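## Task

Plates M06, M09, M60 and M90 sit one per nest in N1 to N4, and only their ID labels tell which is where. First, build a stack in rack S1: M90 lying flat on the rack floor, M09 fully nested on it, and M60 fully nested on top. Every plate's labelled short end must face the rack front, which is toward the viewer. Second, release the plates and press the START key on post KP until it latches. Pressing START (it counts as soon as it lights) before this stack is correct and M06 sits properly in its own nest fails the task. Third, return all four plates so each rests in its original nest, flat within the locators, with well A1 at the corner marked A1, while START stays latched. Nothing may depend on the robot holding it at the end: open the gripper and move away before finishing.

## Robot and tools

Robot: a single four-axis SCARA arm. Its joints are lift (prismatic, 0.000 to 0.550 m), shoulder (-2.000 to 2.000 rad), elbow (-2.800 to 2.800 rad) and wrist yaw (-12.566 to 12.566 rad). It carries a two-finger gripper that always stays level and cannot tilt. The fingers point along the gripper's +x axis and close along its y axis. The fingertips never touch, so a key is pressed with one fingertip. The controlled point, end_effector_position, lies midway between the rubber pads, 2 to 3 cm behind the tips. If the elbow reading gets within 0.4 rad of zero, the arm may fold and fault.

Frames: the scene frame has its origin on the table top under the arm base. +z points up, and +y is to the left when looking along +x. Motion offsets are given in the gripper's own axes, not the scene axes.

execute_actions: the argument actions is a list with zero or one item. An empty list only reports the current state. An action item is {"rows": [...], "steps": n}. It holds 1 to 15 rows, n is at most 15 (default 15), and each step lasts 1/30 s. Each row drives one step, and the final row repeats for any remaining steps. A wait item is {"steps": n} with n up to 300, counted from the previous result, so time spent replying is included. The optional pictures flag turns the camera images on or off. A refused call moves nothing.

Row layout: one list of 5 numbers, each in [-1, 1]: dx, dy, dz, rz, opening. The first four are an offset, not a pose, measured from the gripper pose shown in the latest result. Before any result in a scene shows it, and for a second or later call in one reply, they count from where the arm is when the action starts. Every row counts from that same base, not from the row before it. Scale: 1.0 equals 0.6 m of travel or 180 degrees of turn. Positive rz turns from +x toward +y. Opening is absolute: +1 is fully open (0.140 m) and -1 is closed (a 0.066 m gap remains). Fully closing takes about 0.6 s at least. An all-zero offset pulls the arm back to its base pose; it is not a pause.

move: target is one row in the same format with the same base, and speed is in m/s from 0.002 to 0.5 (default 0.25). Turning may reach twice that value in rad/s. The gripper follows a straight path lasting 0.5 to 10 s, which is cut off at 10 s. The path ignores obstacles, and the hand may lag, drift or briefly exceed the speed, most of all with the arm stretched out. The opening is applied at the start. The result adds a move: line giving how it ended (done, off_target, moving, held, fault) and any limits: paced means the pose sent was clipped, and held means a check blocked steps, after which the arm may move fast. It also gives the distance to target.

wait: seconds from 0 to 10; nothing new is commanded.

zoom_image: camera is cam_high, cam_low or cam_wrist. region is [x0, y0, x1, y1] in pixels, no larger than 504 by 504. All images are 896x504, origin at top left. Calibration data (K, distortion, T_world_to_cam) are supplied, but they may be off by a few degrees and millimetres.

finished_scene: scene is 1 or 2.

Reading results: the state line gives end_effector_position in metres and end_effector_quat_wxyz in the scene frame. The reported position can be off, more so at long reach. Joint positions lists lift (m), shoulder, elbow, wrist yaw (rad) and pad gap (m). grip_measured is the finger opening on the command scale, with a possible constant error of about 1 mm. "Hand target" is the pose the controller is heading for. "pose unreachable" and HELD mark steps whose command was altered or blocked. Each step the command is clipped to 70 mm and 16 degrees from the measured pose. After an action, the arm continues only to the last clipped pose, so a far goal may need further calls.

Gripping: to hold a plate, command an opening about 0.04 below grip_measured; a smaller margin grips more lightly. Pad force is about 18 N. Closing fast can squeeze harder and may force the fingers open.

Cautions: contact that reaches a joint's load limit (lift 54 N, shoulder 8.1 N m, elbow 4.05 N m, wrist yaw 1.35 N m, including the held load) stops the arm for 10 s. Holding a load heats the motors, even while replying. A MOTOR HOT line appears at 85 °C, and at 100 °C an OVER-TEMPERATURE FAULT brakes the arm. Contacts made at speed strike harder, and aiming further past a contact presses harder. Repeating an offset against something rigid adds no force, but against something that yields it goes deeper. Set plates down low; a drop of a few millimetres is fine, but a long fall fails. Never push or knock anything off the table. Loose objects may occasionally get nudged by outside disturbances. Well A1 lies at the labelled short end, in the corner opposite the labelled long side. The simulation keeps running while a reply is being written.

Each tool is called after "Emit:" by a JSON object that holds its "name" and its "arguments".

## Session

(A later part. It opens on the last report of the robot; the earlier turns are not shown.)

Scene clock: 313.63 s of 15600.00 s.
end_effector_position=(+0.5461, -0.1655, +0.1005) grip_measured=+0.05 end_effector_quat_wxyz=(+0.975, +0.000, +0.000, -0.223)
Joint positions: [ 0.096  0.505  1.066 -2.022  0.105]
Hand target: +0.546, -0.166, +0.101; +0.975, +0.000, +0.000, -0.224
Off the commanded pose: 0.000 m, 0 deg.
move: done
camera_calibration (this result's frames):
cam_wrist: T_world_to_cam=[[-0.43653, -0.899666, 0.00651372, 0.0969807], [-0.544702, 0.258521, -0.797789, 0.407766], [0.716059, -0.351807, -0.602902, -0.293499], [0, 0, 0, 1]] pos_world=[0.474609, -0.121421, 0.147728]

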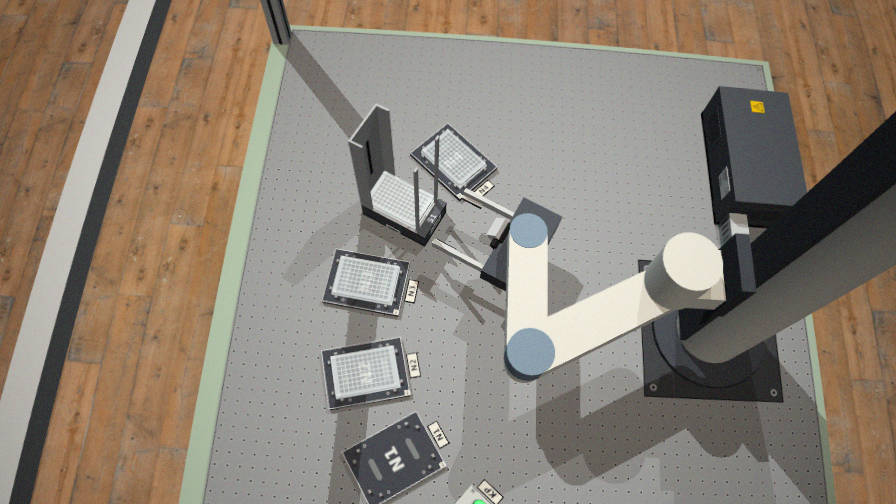

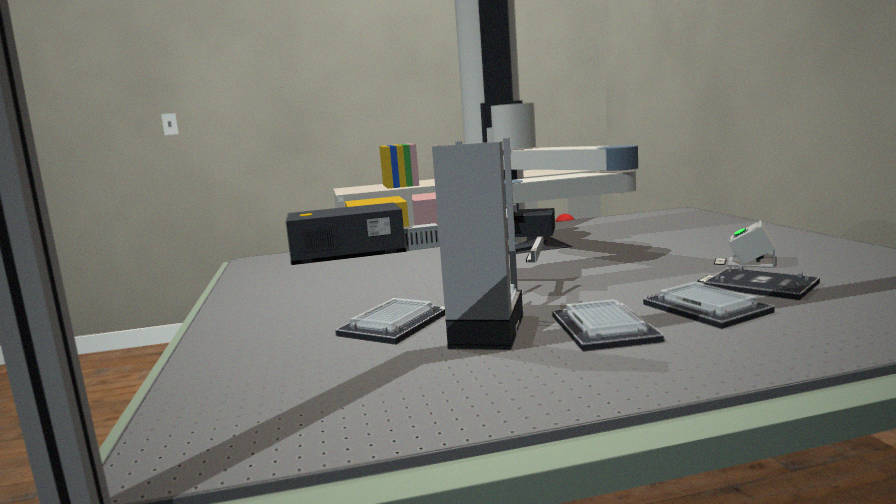

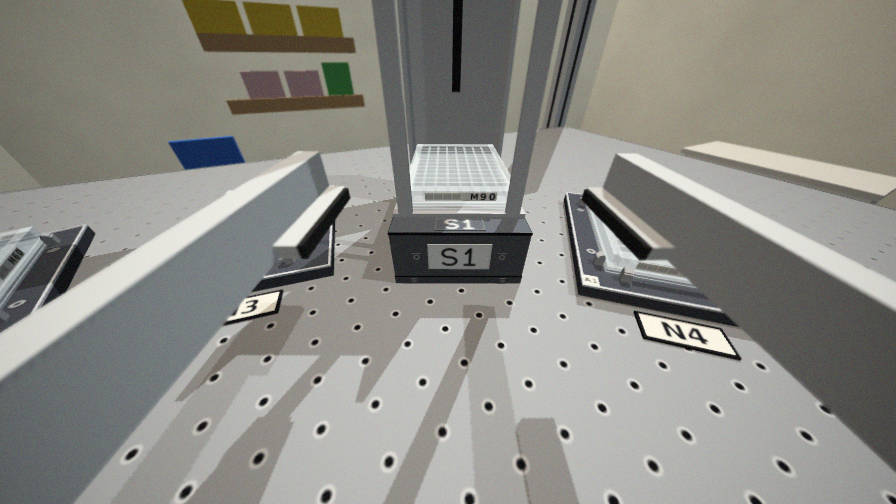

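Emit:
{"name": "move", "arguments": {"target": [0.2497,-0.0006,-0.0567,-0.0002,0.05], "speed": 0.12}}

Emit:
{"name": "move", "arguments": {"target": [0,0,0,0,-0.54]}}

Emit:
{"name": "move", "arguments": {"target": [0,0,0.457,0,-0.54], "speed": 0.12}}

Emit:
{"name": "move", "arguments": {"target": [-0.4384,0.7792,0,0.3229,-0.54]}}

Emit:
{"name": "move", "arguments": {"target": [0,0,-0.469,0,-0.54], "speed": 0.2}}

Scene clock: 320.13 s of 15600.00 s.
end_effector_position=(+0.6808, -0.2310, +0.0665) grip_measured=+0.05 end_effector_quat_wxyz=(+0.975, +0.000, +0.000, -0.224)
Joint positions: [ 0.061  0.167  1.851 -2.469  0.105]
Hand target: +0.681, -0.231, +0.067; +0.975, +0.000, +0.000, -0.224
Off the commanded pose: 0.000 m, 0 deg.
After step 90, 1.90 s passed at rest.
move: done
camera_calibration (this result's frames):
cam_wrist: T_world_to_cam=[[-0.436959, -0.899458, 0.00651372, 0.0973789], [-0.544579, 0.25878, -0.797789, 0.470908], [0.715892, -0.352148, -0.602902, -0.433506], [0, 0, 0, 1]] pos_world=[0.60934, -0.186932, 0.113689]

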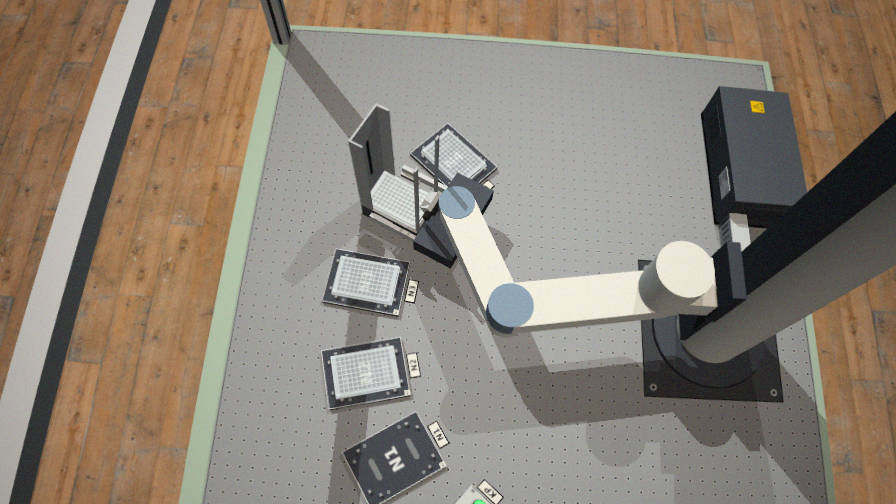

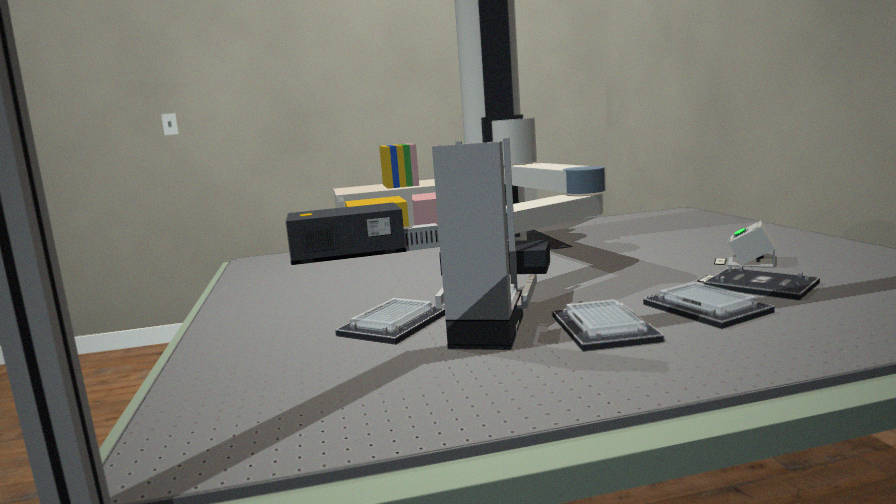

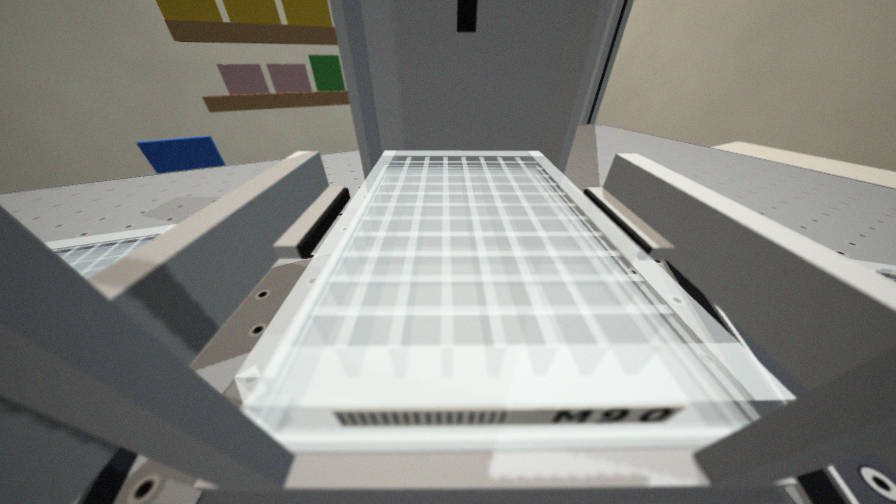

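Scene clock: 320.63 s of 15600.00 s.
end_effector_position=(+0.6808, -0.2310, +0.0665) grip_measured=-0.49 end_effector_quat_wxyz=(+0.975, +0.000, +0.000, -0.224)
Joint positions: [ 0.061  0.167  1.851 -2.469  0.085]
Hand target: +0.681, -0.231, +0.066; +0.975, +0.000, +0.000, -0.224
Off the commanded pose: 0.000 m, 0 deg.
move: done
camera_calibration (this result's frames):
cam_wrist: T_world_to_cam=[[-0.43695, -0.899462, 0.00651372, 0.097374], [-0.544581, 0.258775, -0.797789, 0.470909], [0.715895, -0.352141, -0.602902, -0.433507], [0, 0, 0, 1]] pos_world=[0.609341, -0.186931, 0.113689]

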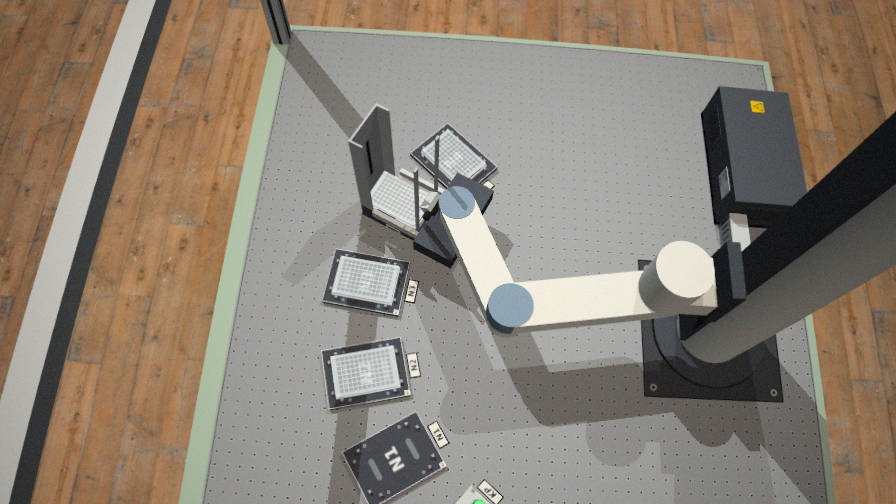

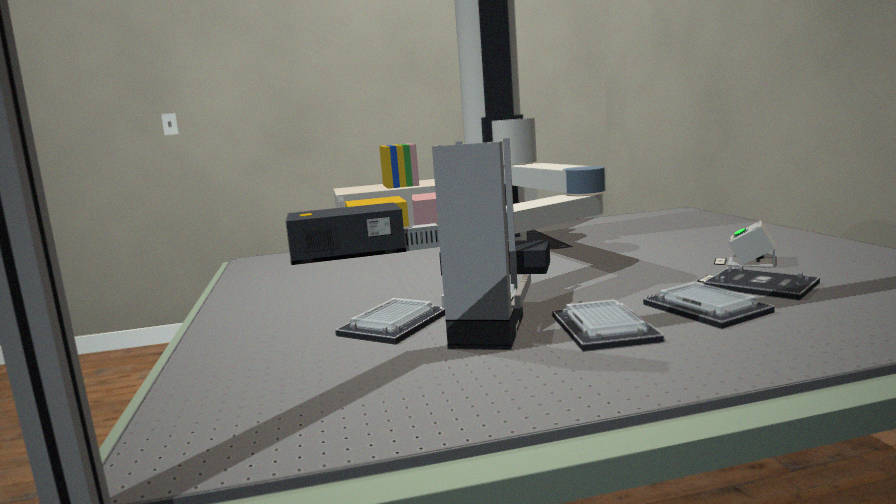

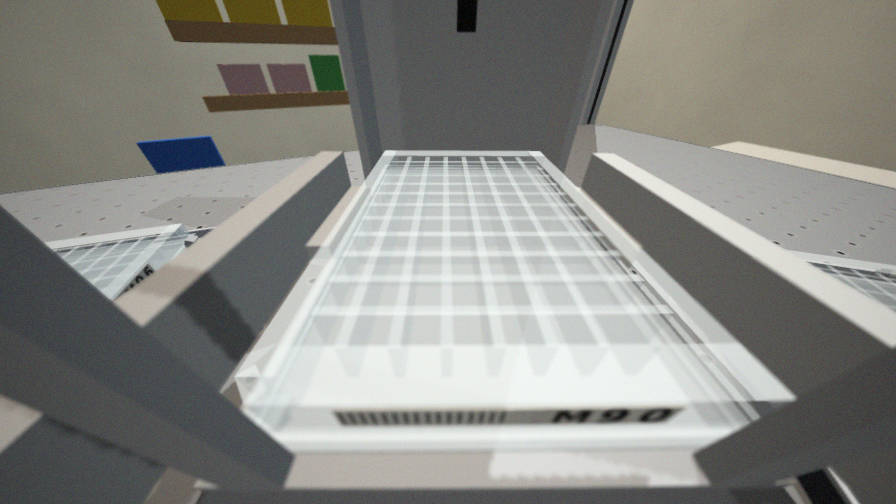

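Scene clock: 323.23 s of 15600.00 s.
end_effector_position=(+0.6808, -0.2310, +0.3407) grip_measured=-0.49 end_effector_quat_wxyz=(+0.975, +0.000, +0.000, -0.224)
Joint positions: [ 0.336  0.167  1.851 -2.469  0.085]
Hand target: +0.681, -0.231, +0.341; +0.975, +0.000, +0.000, -0.224
Off the commanded pose: 0.000 m, 0 deg.
move: done
camera_calibration (this result's frames):
cam_wrist: T_world_to_cam=[[-0.436911, -0.899481, 0.00651372, 0.0955714], [-0.544592, 0.258751, -0.797789, 0.689707], [0.71591, -0.35211, -0.602902, -0.268169], [0, 0, 0, 1]] pos_world=[0.60935, -0.186923, 0.387939]

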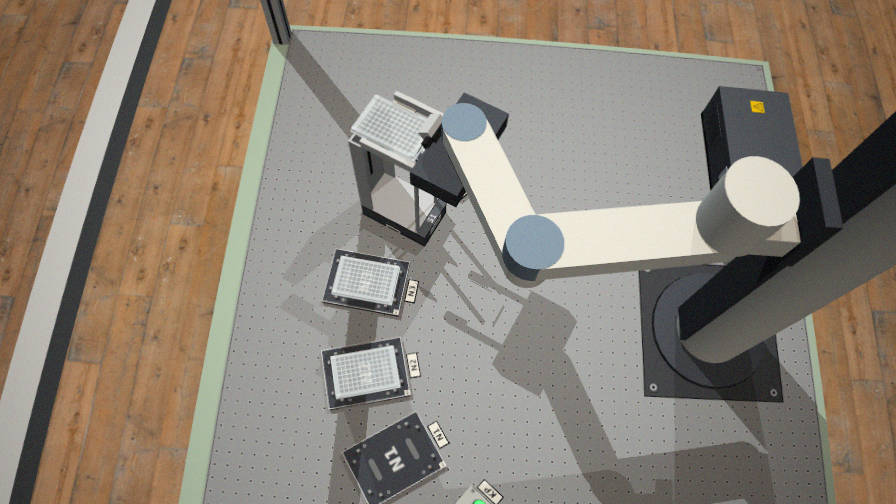

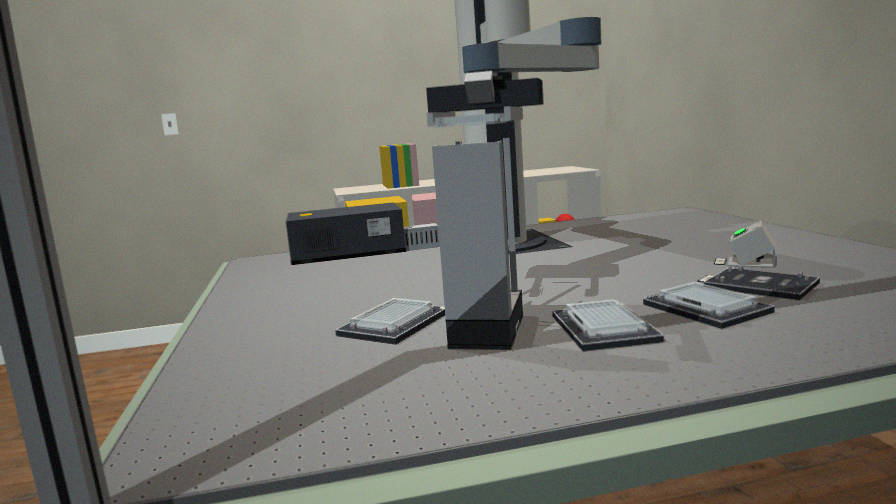

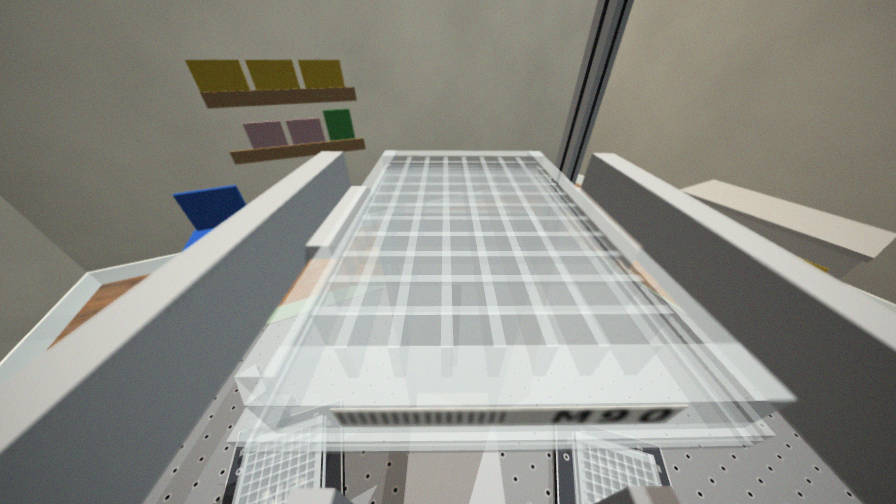

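Scene clock: 325.77 s of 15600.00 s.
end_effector_position=(+0.6477, +0.3046, +0.3407) grip_measured=-0.49 end_effector_quat_wxyz=(+0.961, +0.000, +0.000, +0.278)
Joint positions: [ 0.336  1.145  1.892 -2.473  0.085]
Hand target: +0.648, +0.304, +0.341; +0.961, +0.000, +0.000, +0.278
Off the commanded pose: 0.000 m, 0 deg.
move: done
camera_calibration (this result's frames):
cam_wrist: T_world_to_cam=[[0.533504, -0.845773, 0.00651372, -0.0820591], [-0.507167, -0.326059, -0.797789, 0.686995], [0.676872, 0.42232, -0.602902, -0.266499], [0, 0, 0, 1]] pos_world=[0.572586, 0.267146, 0.387938]

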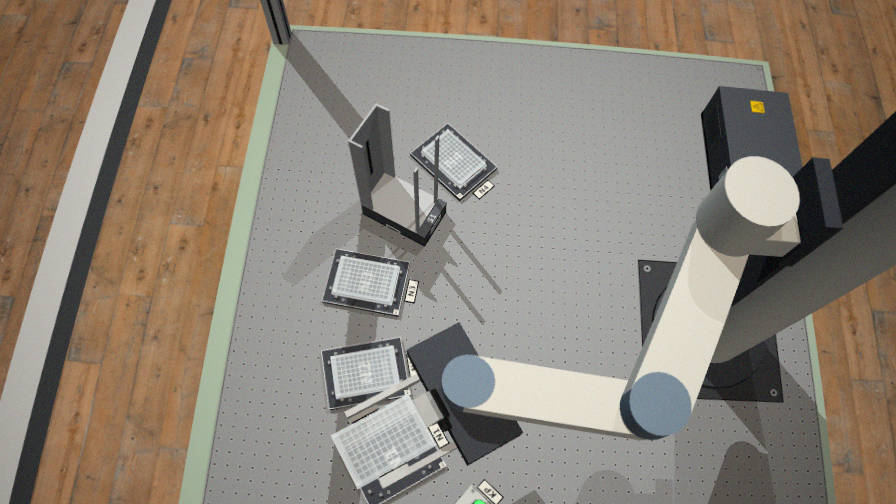

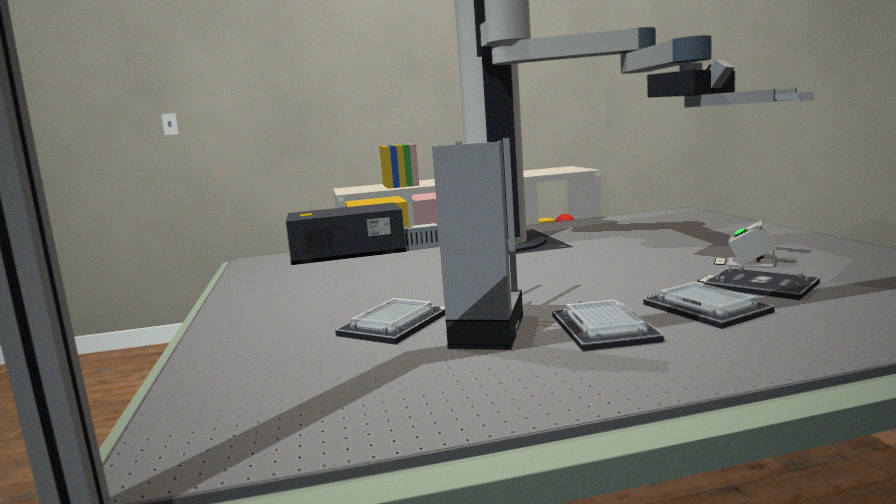

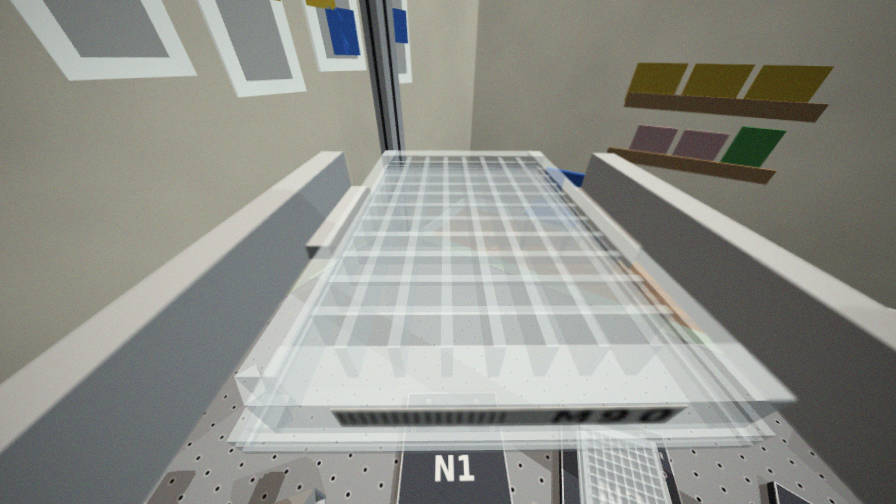

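Scene clock: 327.57 s of 15600.00 s.
end_effector_position=(+0.6477, +0.3046, +0.0593) grip_measured=-0.49 end_effector_quat_wxyz=(+0.961, +0.000, +0.000, +0.278)
Joint positions: [ 0.054  1.145  1.892 -2.473  0.085]
Hand target: +0.648, +0.305, +0.059; +0.961, +0.000, +0.000, +0.278
Off the commanded pose: 0.000 m, 0 deg.
move: done
camera_calibration (this result's frames):
cam_wrist: T_world_to_cam=[[0.533484, -0.845785, 0.00651372, -0.0802163], [-0.507175, -0.326048, -0.797789, 0.462437], [0.676881, 0.422304, -0.602902, -0.436199], [0, 0, 0, 1]] pos_world=[0.572586, 0.267139, 0.106464]

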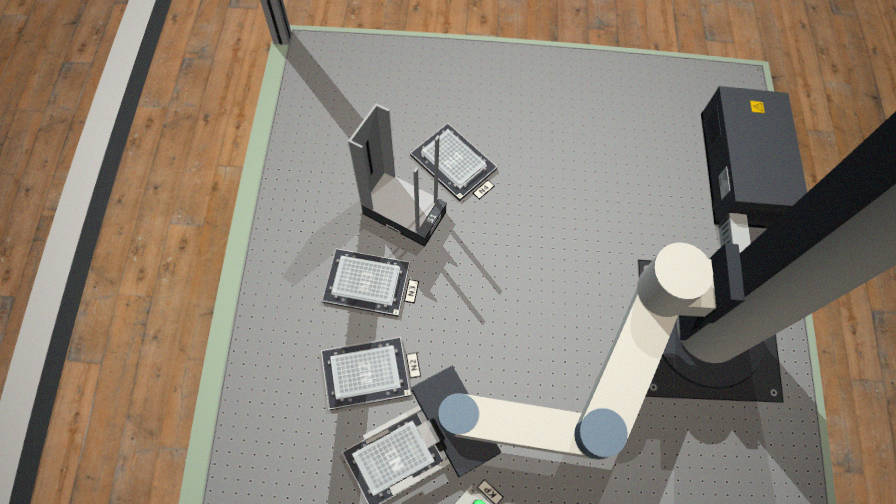

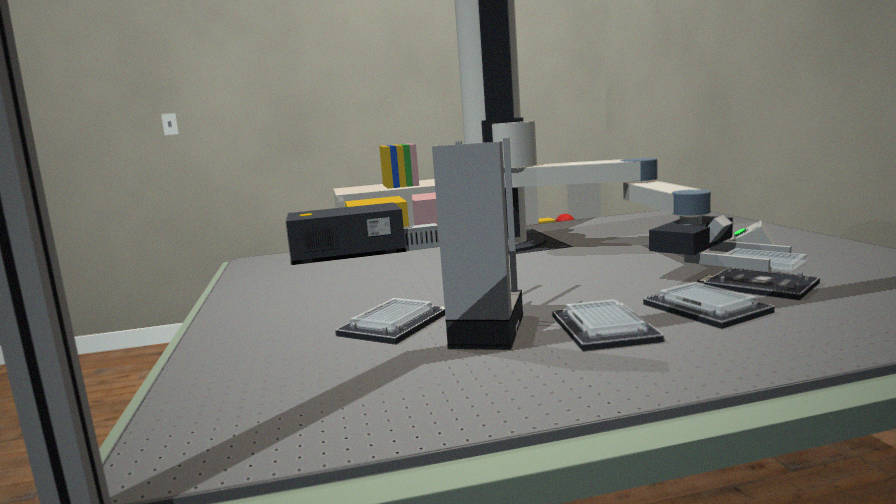

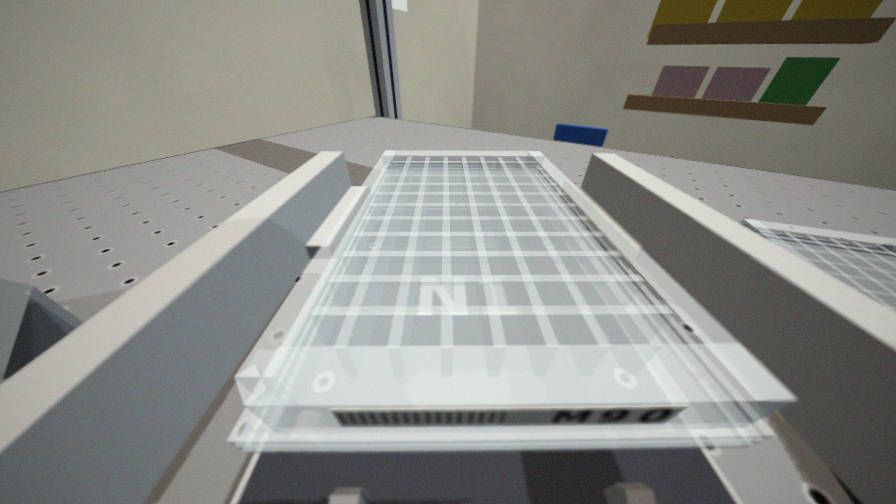

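Plate is gripped slightly lower in the hand, so I'll stop a little higher.

Emit:
{"name": "move", "arguments": {"target": [0,-0.0005,-0.0495,0,-0.54], "speed": 0.02}}

Emit:
{"name": "move", "arguments": {"target": [0,0,0,0,0.05]}}

Emit:
{"name": "move", "arguments": {"target": [0,0,0.15,0,0.05], "speed": 0.12}}

Emit:
{"name": "move", "arguments": {"target": [-0.22,-0.05,0,0,0.05]}}

Scene clock: 334.77 s of 15600.00 s.
end_effector_position=(+0.6479, +0.3044, +0.0295) grip_measured=-0.49 end_effector_quat_wxyz=(+0.961, +0.000, +0.000, +0.278)
Joint positions: [ 0.025  1.144  1.892 -2.472  0.085]
Hand target: +0.648, +0.304, +0.030; +0.961, +0.000, +0.000, +0.278
Off the commanded pose: 0.000 m, 0 deg.
After step 90, 2.50 s passed at rest.
move: done
camera_calibration (this result's frames):
cam_wrist: T_world_to_cam=[[0.53336, -0.845863, 0.00651372, -0.0801854], [-0.507222, -0.325973, -0.797789, 0.438703], [0.676943, 0.422205, -0.602902, -0.454146], [0, 0, 0, 1]] pos_world=[0.572719, 0.266922, 0.0767094]

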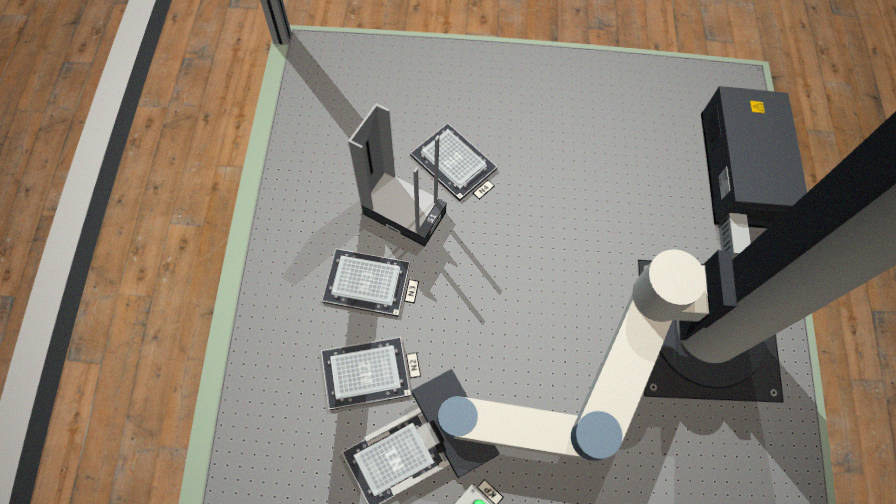

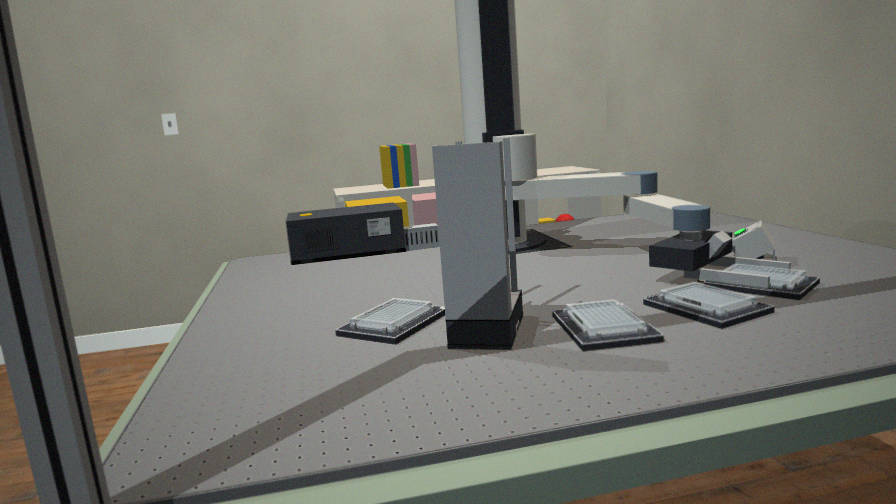

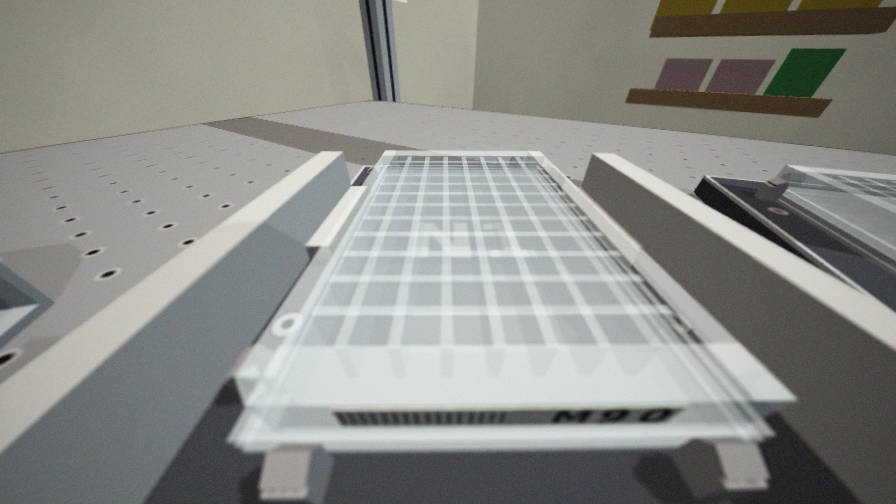

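Scene clock: 335.27 s of 15600.00 s.
end_effector_position=(+0.6479, +0.3044, +0.0295) grip_measured=+0.05 end_effector_quat_wxyz=(+0.961, +0.000, +0.000, +0.278)
Joint positions: [ 0.025  1.144  1.892 -2.472  0.105]
Hand target: +0.648, +0.304, +0.030; +0.961, +0.000, +0.000, +0.278
Off the commanded pose: 0.000 m, 0 deg.
move: done
camera_calibration (this result's frames):
cam_wrist: T_world_to_cam=[[0.533364, -0.845861, 0.00651372, -0.0801866], [-0.507221, -0.325976, -0.797789, 0.438703], [0.676941, 0.422208, -0.602902, -0.454146], [0, 0, 0, 1]] pos_world=[0.572718, 0.266924, 0.0767094]

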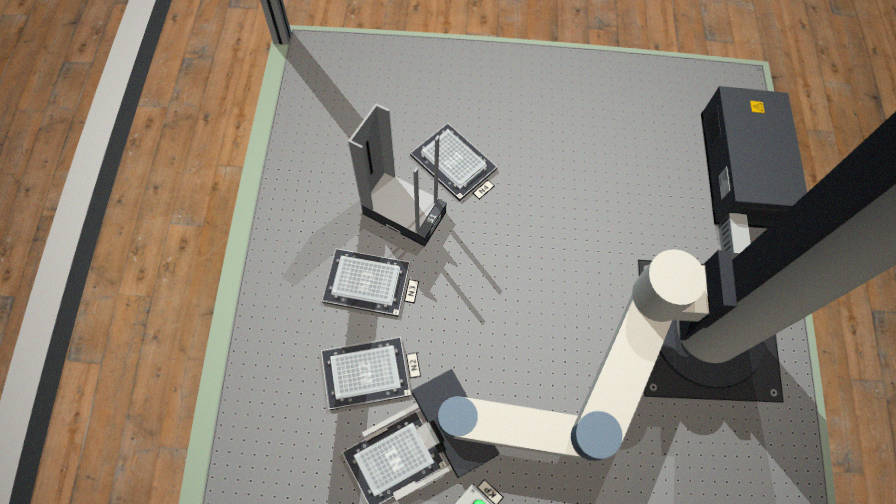

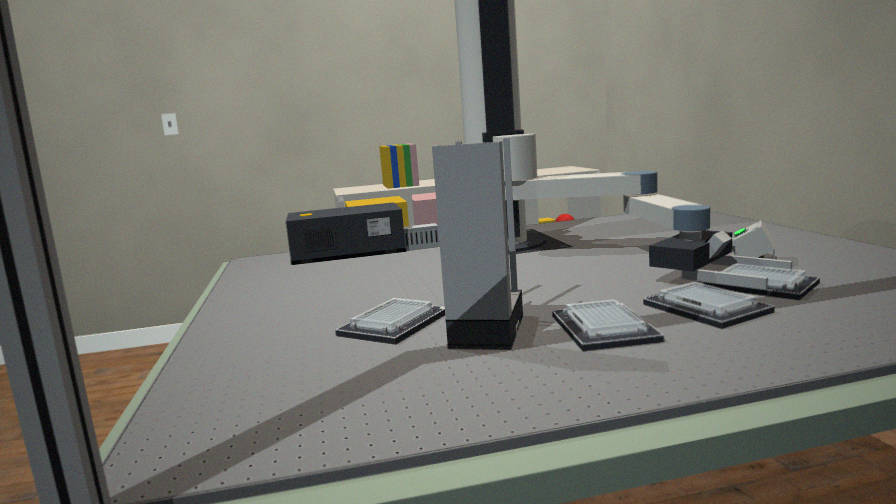

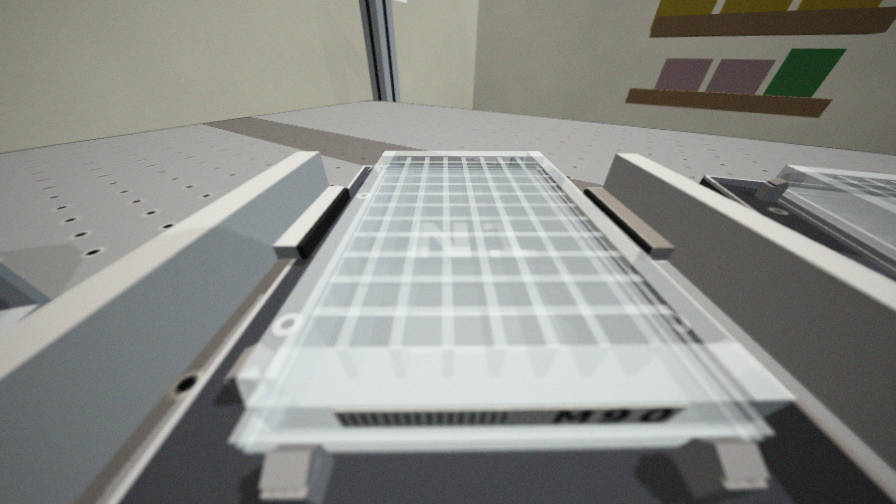

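Scene clock: 336.33 s of 15600.00 s.
end_effector_position=(+0.6479, +0.3044, +0.1196) grip_measured=+0.05 end_effector_quat_wxyz=(+0.961, +0.000, +0.000, +0.278)
Joint positions: [ 0.115  1.144  1.892 -2.472  0.105]
Hand target: +0.648, +0.304, +0.120; +0.961, +0.000, +0.000, +0.278
Off the commanded pose: 0.000 m, 0 deg.
move: done
camera_calibration (this result's frames):
cam_wrist: T_world_to_cam=[[0.533392, -0.845843, 0.00651372, -0.0807857], [-0.50721, -0.325992, -0.797789, 0.510554], [0.676928, 0.42223, -0.602902, -0.399849], [0, 0, 0, 1]] pos_world=[0.572717, 0.266933, 0.166771]

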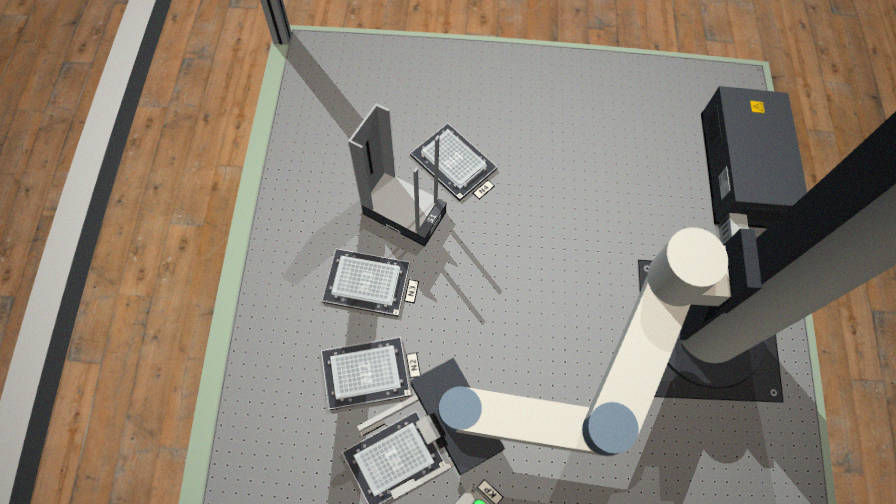

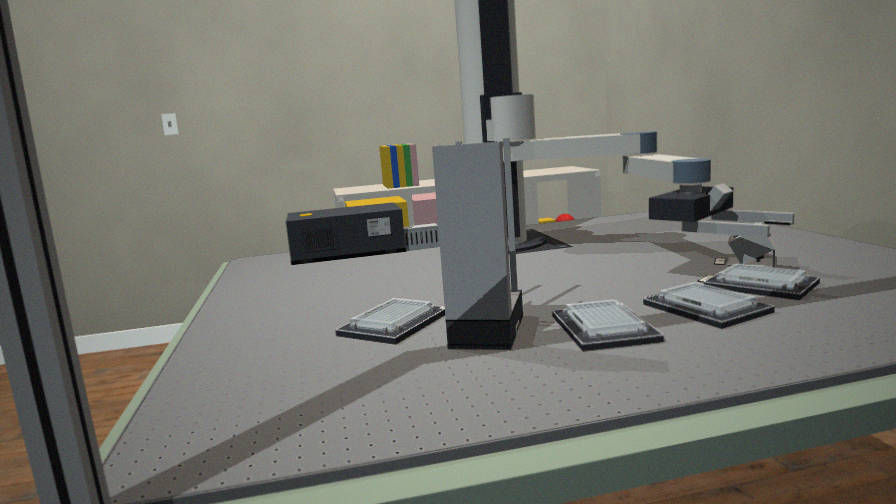

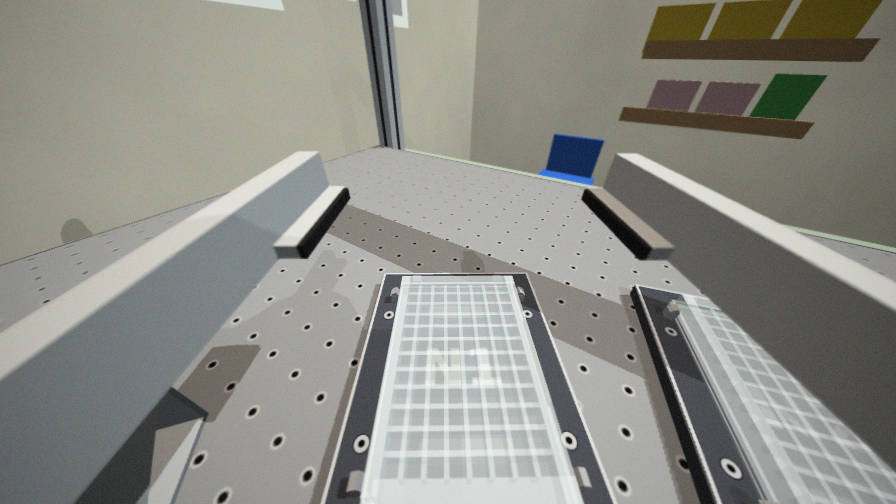

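Scene clock: 337.30 s of 15600.00 s.
end_effector_position=(+0.5524, +0.2084, +0.1195) grip_measured=+0.05 end_effector_quat_wxyz=(+0.961, +0.000, +0.000, +0.278)
Joint positions: [ 0.115  1.342  1.181 -1.96   0.105]
Hand target: +0.552, +0.208, +0.120; +0.961, +0.000, +0.000, +0.278
Off the commanded pose: 0.000 m, 0 deg.
move: done
camera_calibration (this result's frames):
cam_wrist: T_world_to_cam=[[0.532969, -0.846109, 0.00651372, -0.110811], [-0.507373, -0.325739, -0.797789, 0.430847], [0.677138, 0.421892, -0.602902, -0.29473], [0, 0, 0, 1]] pos_world=[0.477231, 0.17093, 0.166753]

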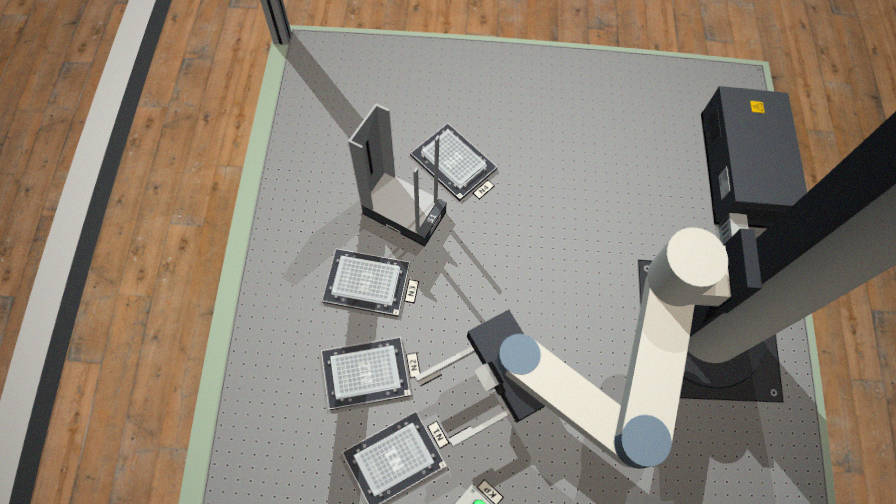

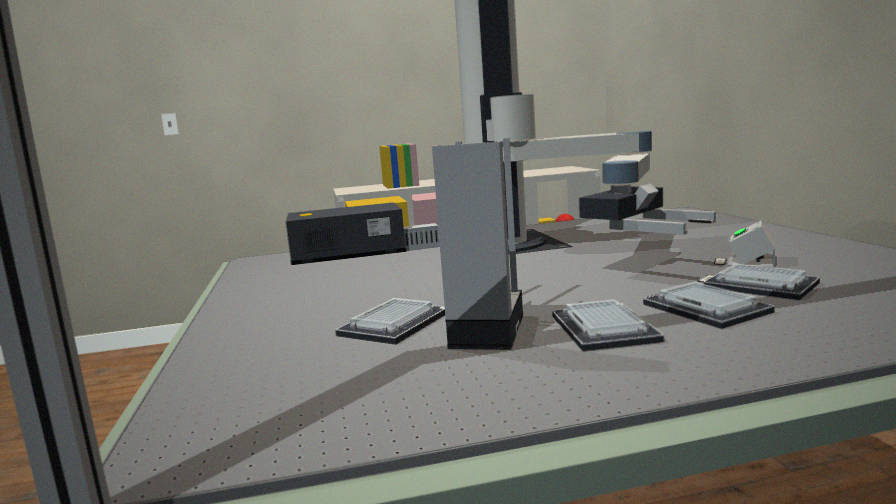

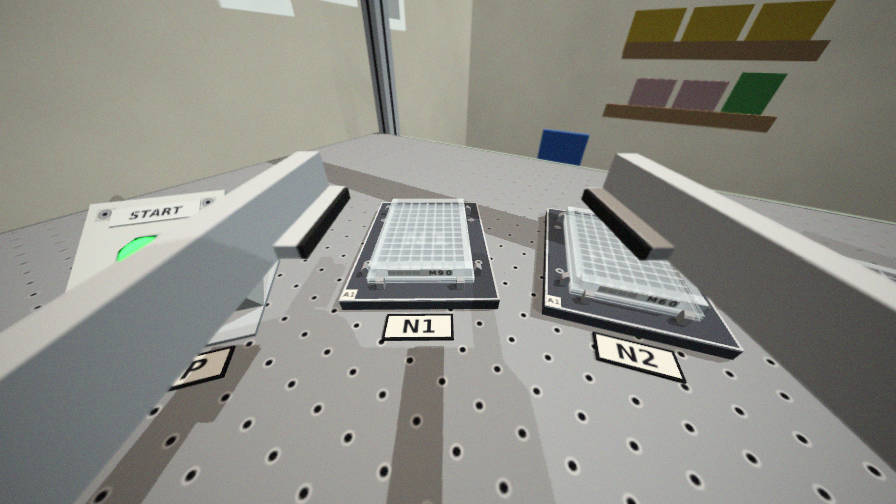

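Emit:
{"name": "finished_scene", "arguments": {"scene": 2}}

The scene is finished: the task was done.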